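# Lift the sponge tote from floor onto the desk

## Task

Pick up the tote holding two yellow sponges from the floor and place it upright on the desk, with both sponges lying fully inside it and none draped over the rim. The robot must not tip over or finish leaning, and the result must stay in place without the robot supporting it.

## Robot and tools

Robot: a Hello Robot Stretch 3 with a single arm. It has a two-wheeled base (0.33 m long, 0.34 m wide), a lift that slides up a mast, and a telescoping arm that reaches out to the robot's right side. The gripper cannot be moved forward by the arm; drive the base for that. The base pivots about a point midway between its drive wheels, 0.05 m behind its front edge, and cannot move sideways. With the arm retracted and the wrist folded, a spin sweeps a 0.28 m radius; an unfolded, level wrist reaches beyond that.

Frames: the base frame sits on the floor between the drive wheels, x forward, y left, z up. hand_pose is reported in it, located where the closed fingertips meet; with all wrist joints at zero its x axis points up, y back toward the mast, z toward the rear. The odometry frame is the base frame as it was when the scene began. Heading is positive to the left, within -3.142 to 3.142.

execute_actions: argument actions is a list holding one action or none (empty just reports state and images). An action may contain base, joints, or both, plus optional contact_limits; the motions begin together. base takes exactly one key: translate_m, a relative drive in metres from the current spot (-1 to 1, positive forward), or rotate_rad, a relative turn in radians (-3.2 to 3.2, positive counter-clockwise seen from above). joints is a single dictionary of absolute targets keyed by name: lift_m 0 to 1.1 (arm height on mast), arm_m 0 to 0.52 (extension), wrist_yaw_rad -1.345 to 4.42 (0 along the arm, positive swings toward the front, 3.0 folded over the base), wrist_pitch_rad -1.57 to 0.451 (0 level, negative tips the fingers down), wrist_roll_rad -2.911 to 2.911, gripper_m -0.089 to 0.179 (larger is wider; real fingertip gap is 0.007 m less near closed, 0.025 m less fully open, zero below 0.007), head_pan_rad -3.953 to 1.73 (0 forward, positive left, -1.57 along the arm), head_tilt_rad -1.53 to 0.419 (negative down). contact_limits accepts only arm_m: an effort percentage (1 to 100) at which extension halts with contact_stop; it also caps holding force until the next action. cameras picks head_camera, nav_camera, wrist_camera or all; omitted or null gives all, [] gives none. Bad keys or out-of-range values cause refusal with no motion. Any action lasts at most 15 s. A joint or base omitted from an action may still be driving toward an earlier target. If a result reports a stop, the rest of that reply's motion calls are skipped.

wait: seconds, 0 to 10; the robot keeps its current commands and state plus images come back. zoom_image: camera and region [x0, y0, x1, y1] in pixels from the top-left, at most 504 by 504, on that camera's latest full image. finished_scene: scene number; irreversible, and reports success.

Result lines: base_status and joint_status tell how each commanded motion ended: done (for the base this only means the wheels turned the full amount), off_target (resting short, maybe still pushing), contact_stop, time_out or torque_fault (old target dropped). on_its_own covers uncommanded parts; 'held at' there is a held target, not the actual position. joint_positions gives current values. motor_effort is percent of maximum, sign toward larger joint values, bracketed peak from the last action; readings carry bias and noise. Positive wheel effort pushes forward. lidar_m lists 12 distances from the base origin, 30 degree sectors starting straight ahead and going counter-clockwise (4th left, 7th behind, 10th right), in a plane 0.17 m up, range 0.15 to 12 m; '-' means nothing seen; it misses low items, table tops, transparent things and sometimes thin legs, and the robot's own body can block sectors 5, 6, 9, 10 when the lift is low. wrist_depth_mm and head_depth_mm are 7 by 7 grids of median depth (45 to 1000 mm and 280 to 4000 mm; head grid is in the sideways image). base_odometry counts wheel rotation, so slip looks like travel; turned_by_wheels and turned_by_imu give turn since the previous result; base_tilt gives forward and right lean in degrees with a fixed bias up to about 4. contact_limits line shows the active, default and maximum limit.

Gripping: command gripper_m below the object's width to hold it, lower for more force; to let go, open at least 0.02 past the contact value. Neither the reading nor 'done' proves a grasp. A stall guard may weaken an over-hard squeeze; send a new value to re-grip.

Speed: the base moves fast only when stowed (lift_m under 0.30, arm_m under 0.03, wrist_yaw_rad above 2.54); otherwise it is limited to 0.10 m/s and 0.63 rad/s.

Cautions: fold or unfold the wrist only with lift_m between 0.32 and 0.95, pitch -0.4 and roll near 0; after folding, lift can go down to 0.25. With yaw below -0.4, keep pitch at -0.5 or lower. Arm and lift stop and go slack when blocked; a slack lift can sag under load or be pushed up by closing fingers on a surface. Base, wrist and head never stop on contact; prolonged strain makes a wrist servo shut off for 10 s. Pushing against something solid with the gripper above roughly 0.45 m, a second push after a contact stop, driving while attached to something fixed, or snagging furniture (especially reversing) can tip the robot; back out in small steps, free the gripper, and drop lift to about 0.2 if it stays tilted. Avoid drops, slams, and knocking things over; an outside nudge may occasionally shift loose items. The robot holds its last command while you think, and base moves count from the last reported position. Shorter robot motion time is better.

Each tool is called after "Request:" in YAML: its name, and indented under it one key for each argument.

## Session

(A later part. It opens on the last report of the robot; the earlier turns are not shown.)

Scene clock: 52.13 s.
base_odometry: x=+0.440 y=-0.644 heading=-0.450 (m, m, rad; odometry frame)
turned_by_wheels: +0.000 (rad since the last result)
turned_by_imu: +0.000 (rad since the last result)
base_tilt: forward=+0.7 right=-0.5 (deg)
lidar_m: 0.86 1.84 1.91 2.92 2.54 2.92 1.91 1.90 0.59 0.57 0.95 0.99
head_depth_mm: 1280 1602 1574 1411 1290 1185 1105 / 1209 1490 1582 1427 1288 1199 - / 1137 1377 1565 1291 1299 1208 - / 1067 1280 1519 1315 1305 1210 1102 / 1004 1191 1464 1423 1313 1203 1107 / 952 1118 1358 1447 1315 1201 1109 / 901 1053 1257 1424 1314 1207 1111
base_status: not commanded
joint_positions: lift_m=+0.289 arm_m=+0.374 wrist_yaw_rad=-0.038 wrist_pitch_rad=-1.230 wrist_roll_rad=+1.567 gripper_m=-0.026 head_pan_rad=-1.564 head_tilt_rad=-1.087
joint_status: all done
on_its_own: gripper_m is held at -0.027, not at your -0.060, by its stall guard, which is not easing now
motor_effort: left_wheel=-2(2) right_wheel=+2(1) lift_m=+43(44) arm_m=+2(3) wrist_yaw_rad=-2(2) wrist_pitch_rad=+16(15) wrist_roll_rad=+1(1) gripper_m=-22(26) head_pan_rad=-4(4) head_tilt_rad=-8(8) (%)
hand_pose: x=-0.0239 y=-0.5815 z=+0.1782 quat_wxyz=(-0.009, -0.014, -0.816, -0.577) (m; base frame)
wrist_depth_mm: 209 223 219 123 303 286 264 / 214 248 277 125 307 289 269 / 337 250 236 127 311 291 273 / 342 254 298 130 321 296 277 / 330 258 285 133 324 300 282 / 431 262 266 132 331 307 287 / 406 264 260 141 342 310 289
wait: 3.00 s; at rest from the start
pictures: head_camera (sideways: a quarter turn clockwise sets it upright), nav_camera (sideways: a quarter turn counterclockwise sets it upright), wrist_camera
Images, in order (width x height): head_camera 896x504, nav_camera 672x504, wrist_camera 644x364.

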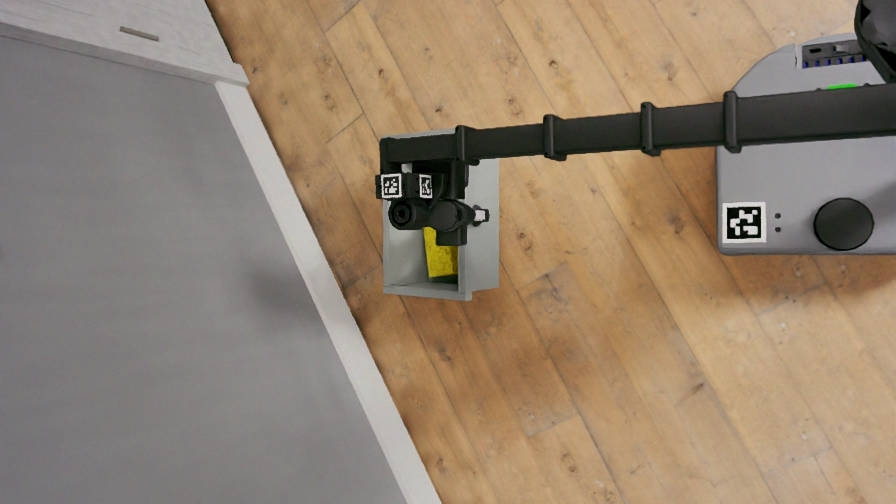

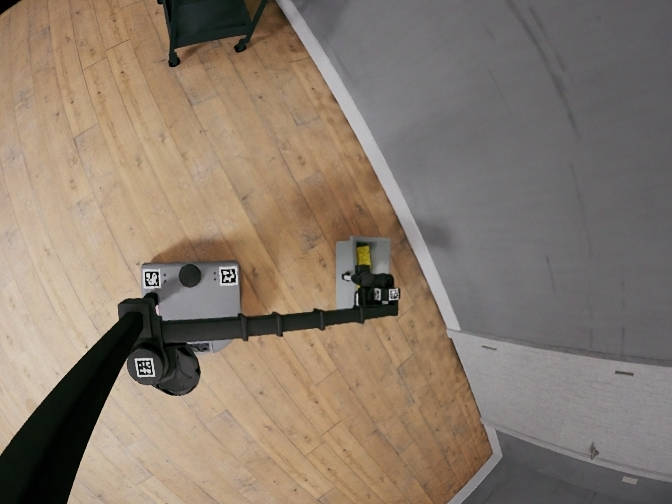

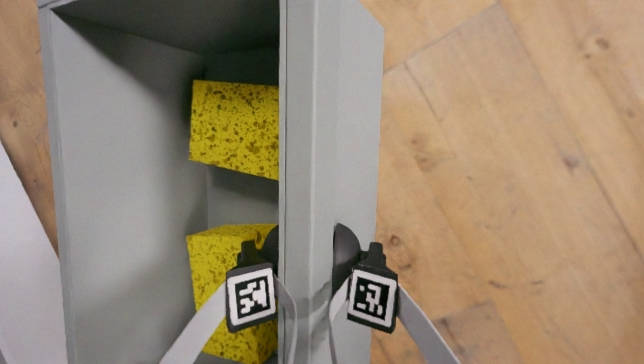

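Request:
execute_actions:
  actions:
    - {"base":{"translate_m":-1.0},"joints":{"lift_m":0.99,"arm_m":0.15,"wrist_pitch_rad":-1.1,"head_tilt_rad":-0.75,"head_pan_rad":-1.8}}

Scene clock: 68.27 s.
base_odometry: x=-0.460 y=-0.209 heading=-0.450 (m, m, rad; odometry frame)
turned_by_wheels: +0.000 (rad since the last result)
turned_by_imu: -0.001 (rad since the last result)
base_tilt: forward=+0.7 right=-0.4 (deg)
lidar_m: 1.85 2.70 2.79 2.36 2.09 1.55 1.50 0.99 1.50 1.46 1.41 1.49
head_depth_mm: 1433 - - 1792 1538 1321 1157 / 1548 - 2000 1853 1512 1331 1166 / 1687 1994 - 509 558 1340 1167 / 1622 - - 632 541 1343 1170 / 1514 - - - 537 1347 1175 / 1413 1513 1713 649 523 1348 1178 / 1314 1435 1589 627 514 1354 1184
base_status: done
joint_positions: lift_m=+0.989 arm_m=+0.150 wrist_yaw_rad=-0.038 wrist_pitch_rad=-1.137 wrist_roll_rad=+1.567 gripper_m=-0.026 head_pan_rad=-1.793 head_tilt_rad=-0.754
joint_status: all done
on_its_own: gripper_m is held at -0.027, not at your -0.060, by its stall guard, which is not easing now
motor_effort: left_wheel=-2(6) right_wheel=+1(1) lift_m=+44(47) arm_m=-3(3) wrist_yaw_rad=-2(1) wrist_pitch_rad=+20(25) wrist_roll_rad=+1(1) gripper_m=-22(23) head_pan_rad=-5(30) head_tilt_rad=+2(27) (%)
hand_pose: x=-0.0248 y=-0.3808 z=+0.8851 quat_wxyz=(-0.008, -0.015, -0.842, -0.539) (m; base frame)
wrist_depth_mm: - 222 219 123 968 911 823 / - 248 279 126 984 912 842 / - 251 243 128 995 957 - / - 254 298 131 - 924 - / - 256 296 133 - 953 888 / 964 261 274 134 - 949 892 / 922 264 262 141 - 973 891
pictures: head_camera (sideways: a quarter turn clockwise sets it upright), nav_camera (sideways: a quarter turn counterclockwise sets it upright), wrist_camera
Images, in order (width x height): head_camera 896x504, nav_camera 672x504, wrist_camera 644x364.

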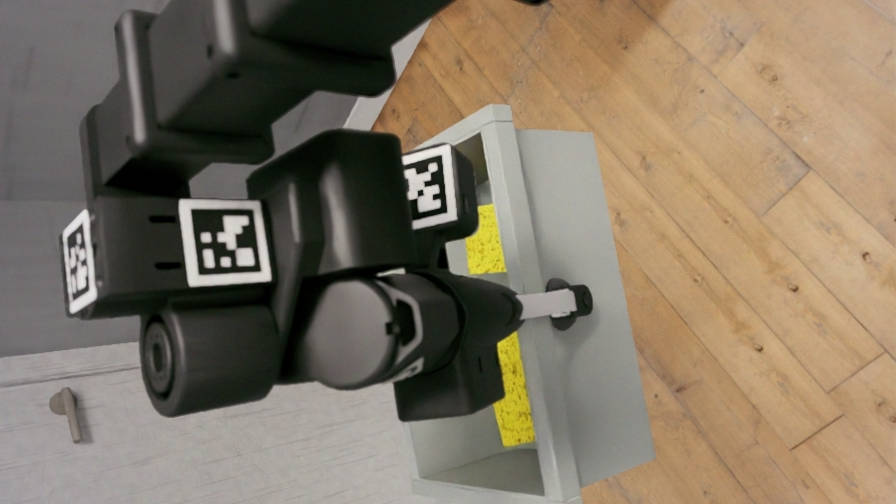

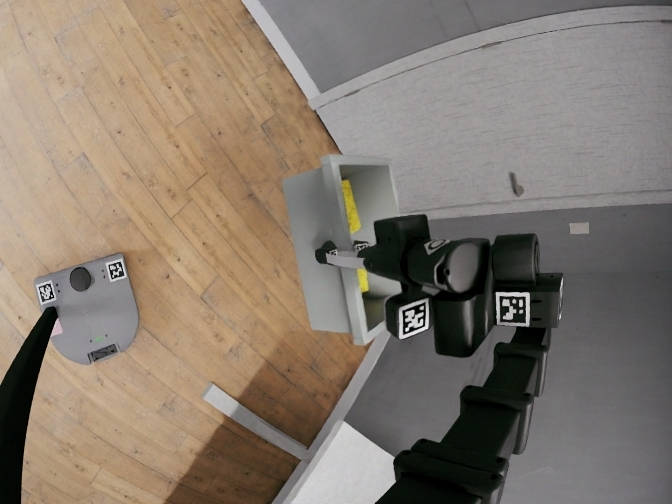

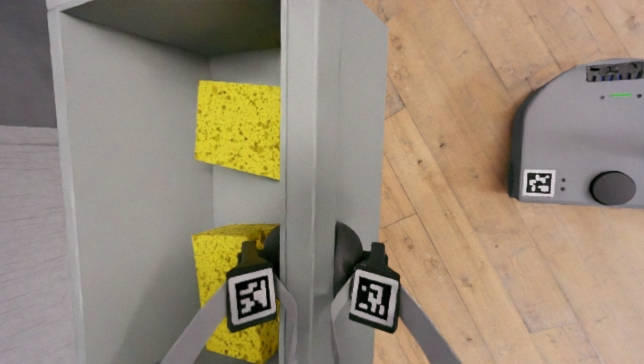

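Request:
execute_actions:
  actions:
    - {"base":{"rotate_rad":-1.27},"joints":{"lift_m":1.03,"head_tilt_rad":-0.75,"head_pan_rad":-1.4}}

Scene clock: 71.97 s.
base_odometry: x=-0.460 y=-0.209 heading=-1.720 (m, m, rad; odometry frame)
turned_by_wheels: -1.270 (rad since the last result)
turned_by_imu: -1.272 (rad since the last result)
base_tilt: forward=+0.6 right=-0.5 (deg)
lidar_m: 1.41 1.44 1.72 1.86 2.70 2.40 2.08 2.33 1.56 0.98 1.45 1.60
head_depth_mm: - - - 585 498 1328 1159 / 1264 1347 - 457 519 1333 1166 / 1257 1342 1068 590 524 1335 1165 / 1254 1335 1035 531 539 1316 1169 / 1241 1332 1047 882 1566 1348 1178 / 1238 1400 1573 1784 1574 1348 1177 / 1232 1384 1585 1803 1580 1352 1179
base_status: done
joint_positions: lift_m=+1.029 arm_m=+0.150 wrist_yaw_rad=-0.039 wrist_pitch_rad=-1.137 wrist_roll_rad=+1.568 gripper_m=-0.026 head_pan_rad=-1.407 head_tilt_rad=-0.754
joint_status: all done
on_its_own: gripper_m is held at -0.027, not at your -0.060, by its stall guard, which is not easing now
motor_effort: left_wheel=+2(7) right_wheel=-2(5) lift_m=+42(46) arm_m=-3(3) wrist_yaw_rad=-1(3) wrist_pitch_rad=+20(20) wrist_roll_rad=+0(1) gripper_m=-22(23) head_pan_rad=+5(40) head_tilt_rad=+2(6) (%)
hand_pose: x=-0.0248 y=-0.3808 z=+0.9251 quat_wxyz=(-0.009, -0.016, -0.842, -0.539) (m; base frame)
wrist_depth_mm: 550 223 218 124 - 943 844 / 556 248 280 126 - 973 882 / 570 250 240 129 - 975 - / 584 254 296 131 - 985 - / 611 257 294 133 - 989 918 / 626 260 274 134 - - 892 / 639 263 258 141 - - 929
pictures: head_camera (sideways: a quarter turn clockwise sets it upright), nav_camera (sideways: a quarter turn counterclockwise sets it upright), wrist_camera
Images, in order (width x height): head_camera 896x504, nav_camera 672x504, wrist_camera 644x364.

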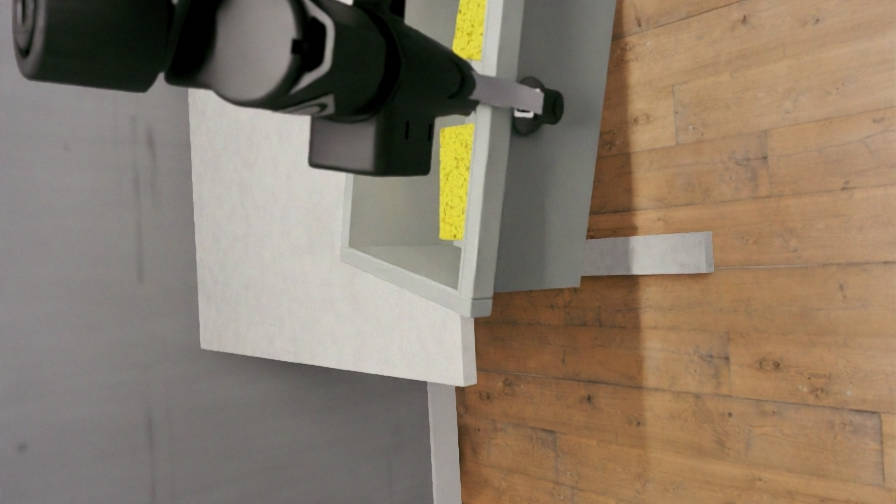

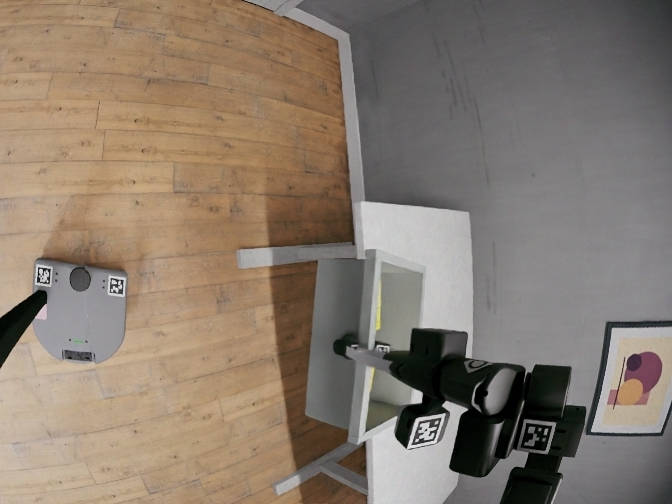

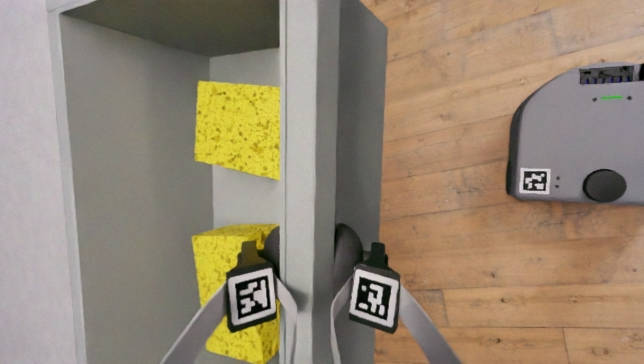

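Request:
execute_actions:
  actions:
    - {"joints":{"arm_m":0.515,"wrist_yaw_rad":0.15,"wrist_pitch_rad":-1.03,"lift_m":1.0,"head_tilt_rad":-0.65,"head_pan_rad":-1.5}}

Scene clock: 78.40 s.
base_odometry: x=-0.460 y=-0.209 heading=-1.720 (m, m, rad; odometry frame)
turned_by_wheels: +0.000 (rad since the last result)
turned_by_imu: +0.001 (rad since the last result)
base_tilt: forward=+0.6 right=-0.5 (deg)
lidar_m: 1.41 1.44 1.72 1.86 2.71 2.40 2.09 2.33 1.55 0.98 1.45 1.59
head_depth_mm: 1236 1453 1166 924 1679 1408 1207 / - - 814 898 1644 1403 1207 / 1232 1354 813 873 1653 1421 1217 / 1235 1369 919 879 1613 1422 1222 / 1225 1355 1201 946 1419 1422 1221 / 1206 1339 1392 950 1614 1437 1230 / 1193 1316 1475 1665 1708 1437 1229
base_status: not commanded
joint_positions: lift_m=+1.001 arm_m=+0.515 wrist_yaw_rad=+0.150 wrist_pitch_rad=-1.073 wrist_roll_rad=+1.571 gripper_m=-0.026 head_pan_rad=-1.493 head_tilt_rad=-0.655
joint_status: all done
on_its_own: gripper_m is held at -0.027, not at your -0.060, by its stall guard, which is not easing now
motor_effort: left_wheel=+2(2) right_wheel=-2(3) lift_m=+13(43) arm_m=+3(4) wrist_yaw_rad=+1(3) wrist_pitch_rad=+23(26) wrist_roll_rad=-1(0) gripper_m=-23(23) head_pan_rad=-4(19) head_tilt_rad=+3(18) (%)
hand_pose: x=-0.0064 y=-0.7595 z=+0.9025 quat_wxyz=(+0.039, +0.064, -0.857, -0.510) (m; base frame)
wrist_depth_mm: 569 220 218 124 296 286 827 / 586 246 284 127 299 290 841 / 596 251 243 129 308 895 839 / 607 253 300 132 313 906 853 / 627 256 298 134 318 903 840 / 629 261 275 135 321 921 866 / 641 265 261 141 334 929 870
pictures: head_camera (sideways: a quarter turn clockwise sets it upright), nav_camera (sideways: a quarter turn counterclockwise sets it upright), wrist_camera
Images, in order (width x height): head_camera 896x504, nav_camera 672x504, wrist_camera 644x364.

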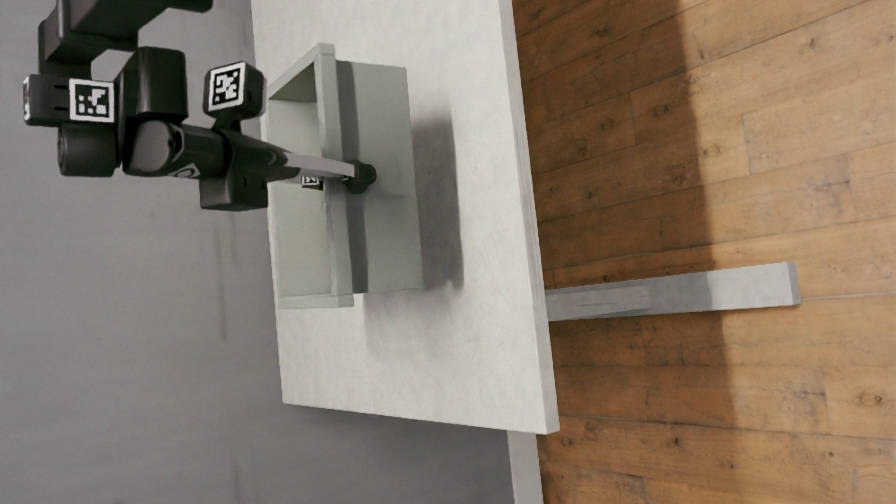

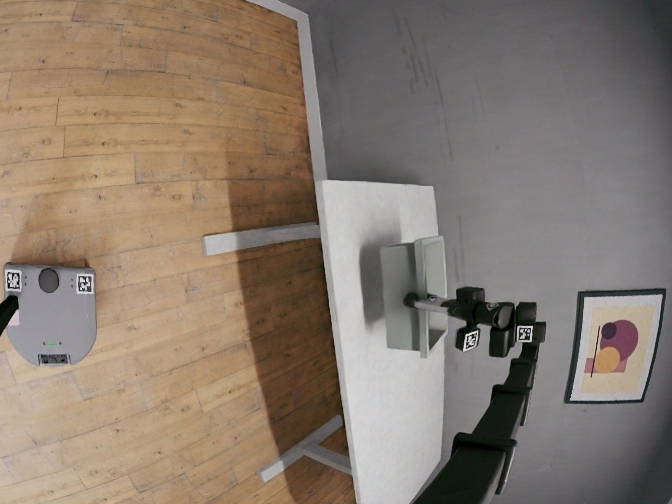

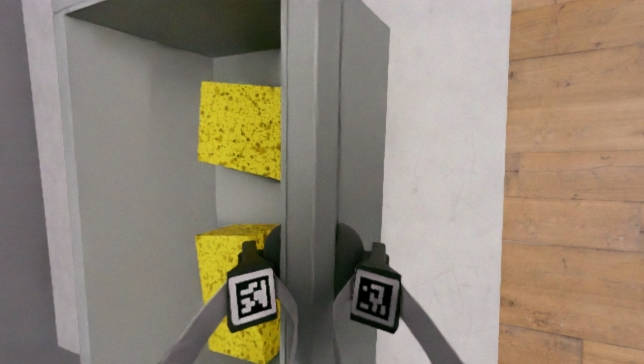

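Request:
execute_actions:
  actions:
    - {"joints":{"lift_m":0.93}}
  cameras: ["wrist_camera","head_camera"]

Scene clock: 81.17 s.
base_odometry: x=-0.460 y=-0.209 heading=-1.720 (m, m, rad; odometry frame)
turned_by_wheels: +0.000 (rad since the last result)
turned_by_imu: +0.000 (rad since the last result)
base_tilt: forward=+0.7 right=-0.4 (deg)
lidar_m: 1.41 1.44 1.72 1.86 2.71 2.41 2.09 2.33 1.56 0.98 1.45 1.59
head_depth_mm: 1280 - 1166 926 1677 1406 1204 / 1258 - 927 866 1643 1414 1211 / 1246 1382 989 862 1654 1420 1213 / 1235 1367 1242 852 1615 1418 1221 / 1221 1357 1254 944 1417 1420 1223 / 1203 1339 1384 950 1625 1431 1227 / 1194 1316 1473 1677 1726 1443 1232
base_status: not commanded
joint_positions: lift_m=+0.931 arm_m=+0.515 wrist_yaw_rad=+0.150 wrist_pitch_rad=-1.073 wrist_roll_rad=+1.571 gripper_m=-0.026 head_pan_rad=-1.493 head_tilt_rad=-0.655
joint_status: all done
on_its_own: gripper_m is held at -0.027, not at your -0.060, by its stall guard, which is not easing now
motor_effort: left_wheel=+2(2) right_wheel=-2(2) lift_m=+14(12) arm_m=+3(3) wrist_yaw_rad=-1(1) wrist_pitch_rad=+23(23) wrist_roll_rad=+0(1) gripper_m=-23(23) head_pan_rad=-5(5) head_tilt_rad=+3(3) (%)
hand_pose: x=-0.0064 y=-0.7595 z=+0.8325 quat_wxyz=(+0.039, +0.064, -0.857, -0.510) (m; base frame)
wrist_depth_mm: 323 222 219 124 234 222 756 / 447 246 282 127 234 226 760 / 458 252 244 129 241 229 776 / 474 254 297 131 244 233 794 / 488 257 299 133 250 236 796 / 508 258 276 135 251 239 818 / 523 262 260 141 261 245 831
pictures: head_camera (sideways: a quarter turn clockwise sets it upright), wrist_camera
Images, in order (width x height): head_camera 896x504, wrist_camera 644x364.

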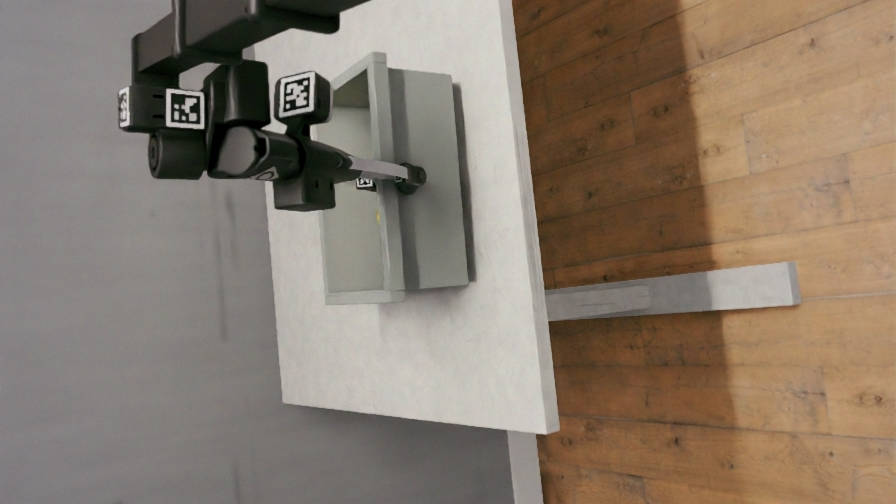

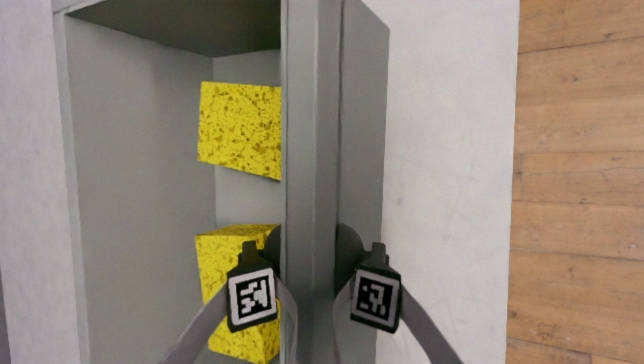

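Request:
execute_actions:
  actions:
    - {"joints":{"lift_m":0.912}}
  cameras: ["wrist_camera","head_camera"]

Scene clock: 82.70 s.
base_odometry: x=-0.460 y=-0.209 heading=-1.720 (m, m, rad; odometry frame)
turned_by_wheels: +0.000 (rad since the last result)
turned_by_imu: +0.000 (rad since the last result)
base_tilt: forward=+0.6 right=-0.5 (deg)
lidar_m: 1.41 1.44 1.72 1.85 2.71 2.39 2.09 2.33 1.56 0.99 1.45 1.60
head_depth_mm: 1277 1386 1168 927 1679 1407 1209 / 1267 - 1002 873 1645 1412 1212 / 1246 1365 1187 864 1642 1419 1214 / 1238 1371 1245 855 1616 1421 1221 / 1221 1349 1256 943 1422 1418 1223 / 1209 1336 1390 951 1617 1434 1231 / 1193 1314 1477 1664 1720 1432 1232
base_status: not commanded
joint_positions: lift_m=+0.913 arm_m=+0.515 wrist_yaw_rad=+0.150 wrist_pitch_rad=-1.070 wrist_roll_rad=+1.571 gripper_m=-0.026 head_pan_rad=-1.493 head_tilt_rad=-0.655
joint_status: all done
on_its_own: gripper_m is held at -0.027, not at your -0.060, by its stall guard, which is not easing now
motor_effort: left_wheel=+2(2) right_wheel=-2(2) lift_m=+13(18) arm_m=+3(3) wrist_yaw_rad=+0(1) wrist_pitch_rad=+21(23) wrist_roll_rad=+0(1) gripper_m=-22(23) head_pan_rad=-4(5) head_tilt_rad=+3(3) (%)
hand_pose: x=-0.0063 y=-0.7602 z=+0.8148 quat_wxyz=(+0.038, +0.064, -0.858, -0.509) (m; base frame)
wrist_depth_mm: 208 221 215 123 219 203 765 / 213 250 276 125 221 208 766 / 219 252 235 128 225 213 768 / 333 254 294 130 229 215 783 / 340 258 283 132 235 221 790 / 471 261 266 133 234 223 800 / 486 263 258 139 247 226 822
pictures: head_camera (sideways: a quarter turn clockwise sets it upright), wrist_camera
Images, in order (width x height): head_camera 896x504, wrist_camera 644x364.

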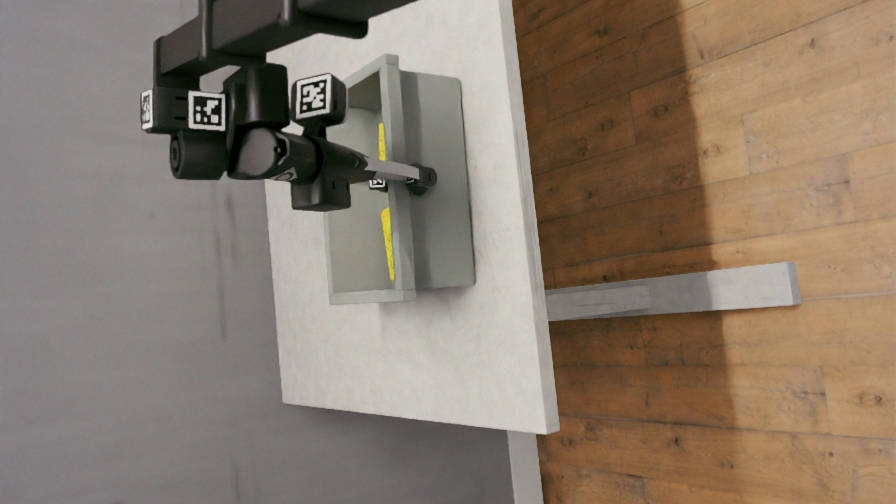

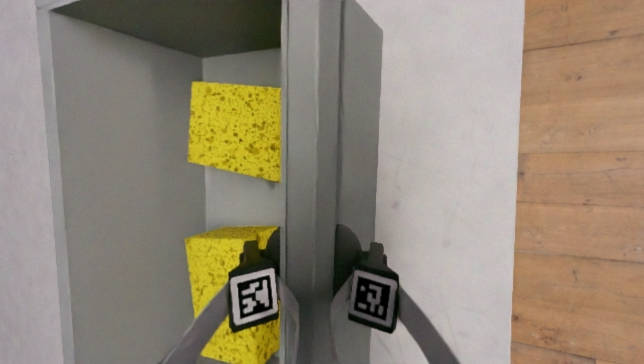

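Request:
execute_actions:
  actions:
    - {"joints":{"lift_m":0.902}}
  cameras: ["wrist_camera","head_camera"]

Scene clock: 84.33 s.
base_odometry: x=-0.460 y=-0.209 heading=-1.720 (m, m, rad; odometry frame)
turned_by_wheels: +0.000 (rad since the last result)
turned_by_imu: +0.000 (rad since the last result)
base_tilt: forward=+0.5 right=-0.6 (deg)
lidar_m: 1.41 1.44 1.72 1.85 2.70 2.40 2.08 2.33 1.55 0.98 1.45 1.59
head_depth_mm: 1279 1388 1173 926 1676 1406 1206 / 1264 1358 1005 873 1642 1413 1210 / 1256 1366 - 873 1645 1418 1215 / 1233 1366 1243 874 1611 1417 1220 / 1222 1353 1256 947 1415 1422 1226 / 1209 1334 1391 954 1620 1436 1228 / 1193 1316 1475 1665 1725 1447 1233
base_status: not commanded
joint_positions: lift_m=+0.903 arm_m=+0.515 wrist_yaw_rad=+0.150 wrist_pitch_rad=-1.055 wrist_roll_rad=+1.571 gripper_m=-0.026 head_pan_rad=-1.493 head_tilt_rad=-0.655
joint_status: all done
on_its_own: gripper_m is held at -0.027, not at your -0.060, by its stall guard, which is not easing now
motor_effort: left_wheel=+1(2) right_wheel=-2(2) lift_m=+5(10) arm_m=+3(3) wrist_yaw_rad=+0(1) wrist_pitch_rad=+14(22) wrist_roll_rad=+0(1) gripper_m=-21(22) head_pan_rad=-5(5) head_tilt_rad=+3(3) (%)
hand_pose: x=-0.0058 y=-0.7638 z=+0.8068 quat_wxyz=(+0.038, +0.064, -0.862, -0.502) (m; base frame)
wrist_depth_mm: 203 219 216 123 213 195 751 / 212 250 270 126 218 197 739 / 216 252 232 128 220 202 751 / 219 256 290 132 225 206 771 / 225 260 279 132 229 210 771 / 354 264 261 131 226 211 784 / 492 264 260 142 238 216 802
pictures: head_camera (sideways: a quarter turn clockwise sets it upright), wrist_camera
Images, in order (width x height): head_camera 896x504, wrist_camera 644x364.

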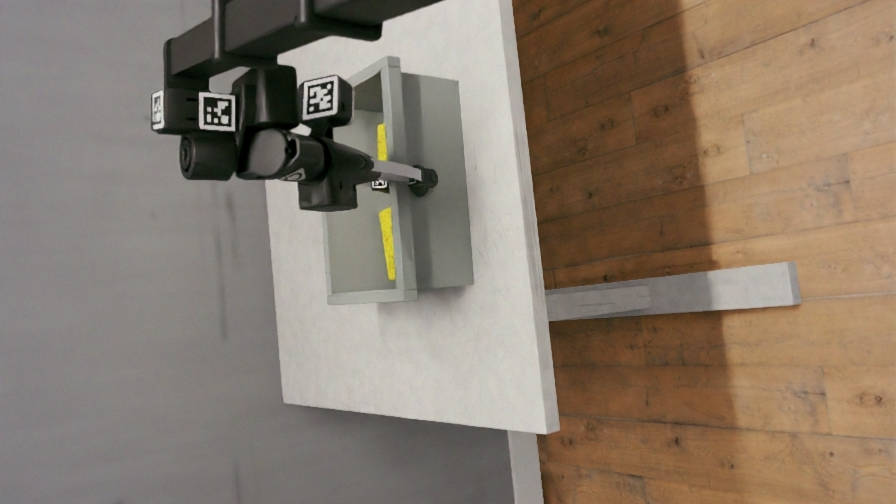

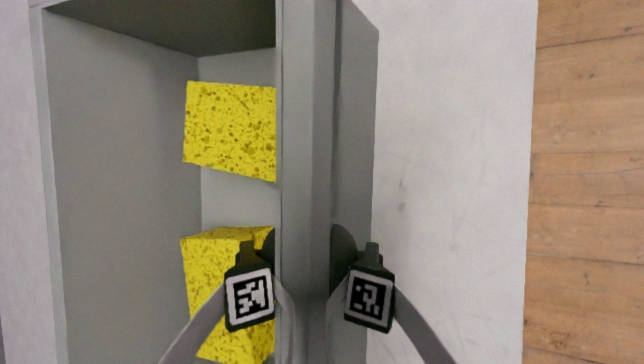

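Request:
execute_actions:
  actions:
    - {"joints":{"gripper_m":0.085}}
  cameras: ["wrist_camera"]

Request:
execute_actions:
  actions:
    - {"joints":{"lift_m":1.0}}
  cameras: ["wrist_camera","head_camera"]

Scene clock: 87.43 s.
base_odometry: x=-0.460 y=-0.209 heading=-1.720 (m, m, rad; odometry frame)
turned_by_wheels: +0.000 (rad since the last result)
turned_by_imu: +0.000 (rad since the last result)
base_tilt: forward=+0.5 right=-0.3 (deg)
lidar_m: 1.41 1.44 1.71 1.86 2.71 2.40 2.09 2.33 1.56 0.99 1.45 1.59
head_depth_mm: 1282 1382 1170 927 1668 1402 1209 / 1269 1354 1003 870 1645 1412 1209 / 1252 1369 - 869 1650 1417 1215 / 1235 1371 1245 866 1613 1419 1223 / 1223 1355 1256 945 1415 1423 1223 / 1207 1336 1389 954 1622 1427 1224 / 1195 1317 1473 1666 1729 1438 1229
base_status: not commanded
joint_positions: lift_m=+0.903 arm_m=+0.515 wrist_yaw_rad=+0.150 wrist_pitch_rad=-1.039 wrist_roll_rad=+1.571 gripper_m=+0.085 head_pan_rad=-1.493 head_tilt_rad=-0.655
joint_status: all done
motor_effort: left_wheel=+1(1) right_wheel=-2(2) lift_m=+9(11) arm_m=+3(3) wrist_yaw_rad=-1(1) wrist_pitch_rad=+4(13) wrist_roll_rad=-1(0) gripper_m=+1(85) head_pan_rad=-5(5) head_tilt_rad=+3(3) (%)
hand_pose: x=-0.0053 y=-0.7674 z=+0.8082 quat_wxyz=(+0.037, +0.065, -0.865, -0.495) (m; base frame)
wrist_depth_mm: 208 219 216 122 212 192 742 / 213 248 275 124 217 195 746 / 220 253 236 127 221 200 746 / 344 254 294 130 225 201 760 / 350 255 284 132 228 205 766 / 494 250 250 136 - 207 783 / 522 275 259 140 237 209 790
pictures: wrist_camera
Images, in order (width x height): wrist_camera 644x364.

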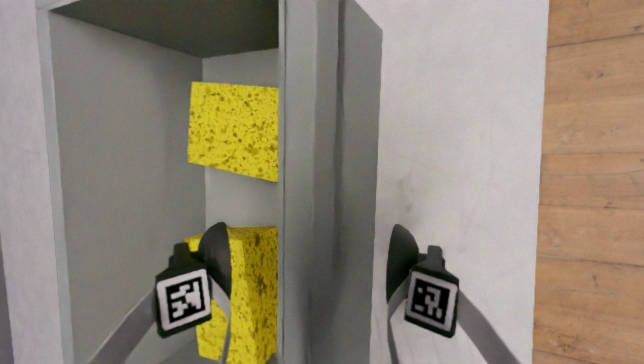

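Scene clock: 89.17 s.
base_odometry: x=-0.460 y=-0.209 heading=-1.720 (m, m, rad; odometry frame)
turned_by_wheels: +0.000 (rad since the last result)
turned_by_imu: +0.000 (rad since the last result)
base_tilt: forward=+0.6 right=-0.5 (deg)
lidar_m: 1.41 1.44 1.72 1.85 2.70 2.40 2.08 2.33 1.56 0.98 1.45 1.60
head_depth_mm: 1239 1447 1222 925 1681 1404 1204 / - - 1029 871 1640 1407 1213 / 1234 1354 1008 874 1651 1413 1219 / 1234 1374 1247 867 1613 1422 1225 / 1224 1352 1250 945 1419 1420 1224 / 1206 1340 1393 953 1625 1428 1225 / 1194 1319 1472 1674 1720 1434 1228
base_status: not commanded
joint_positions: lift_m=+0.999 arm_m=+0.515 wrist_yaw_rad=+0.150 wrist_pitch_rad=-1.038 wrist_roll_rad=+1.571 gripper_m=+0.085 head_pan_rad=-1.493 head_tilt_rad=-0.655
joint_status: all done
motor_effort: left_wheel=+2(1) right_wheel=-1(2) lift_m=+40(44) arm_m=+3(3) wrist_yaw_rad=+0(0) wrist_pitch_rad=+4(5) wrist_roll_rad=-1(1) gripper_m=+1(1) head_pan_rad=-5(5) head_tilt_rad=+3(3) (%)
hand_pose: x=-0.0052 y=-0.7676 z=+0.9049 quat_wxyz=(+0.037, +0.065, -0.866, -0.495) (m; base frame)
wrist_depth_mm: 596 491 278 232 297 283 821 / 609 511 319 341 295 289 826 / 613 522 338 308 300 291 826 / 637 534 347 362 304 294 841 / 647 546 352 345 310 298 840 / 647 583 375 343 - 300 855 / 662 554 325 323 330 931 867
pictures: head_camera (sideways: a quarter turn clockwise sets it upright), wrist_camera
Images, in order (width x height): head_camera 896x504, wrist_camera 644x364.

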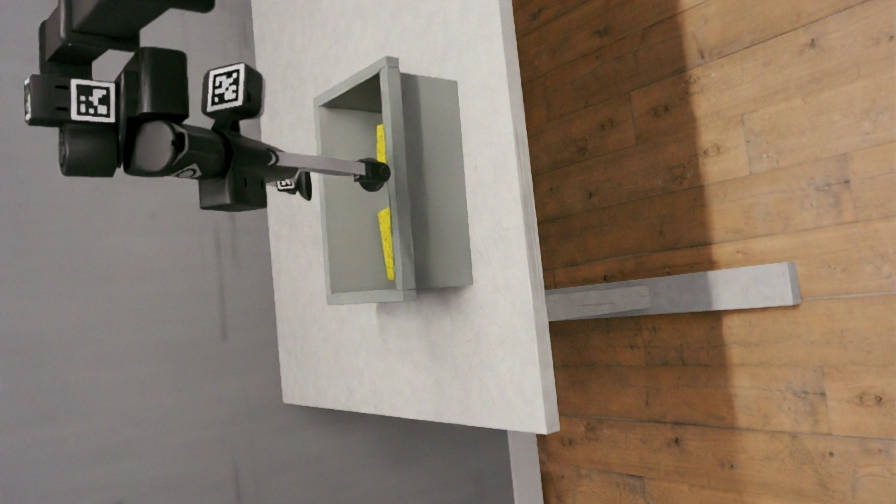

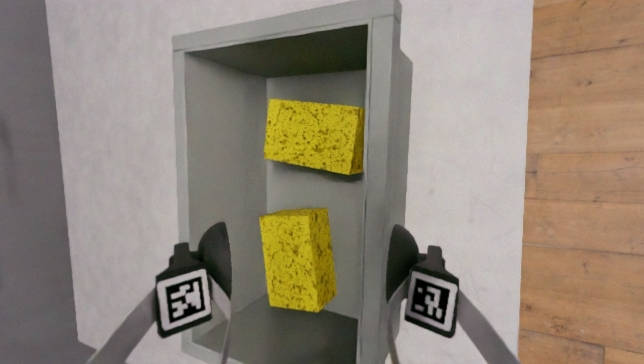

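The tote is upright on the desk with both sponges inside, and the gripper is clear of it.

Request:
finished_scene:
  scene: 1

The scene is finished: the task was done.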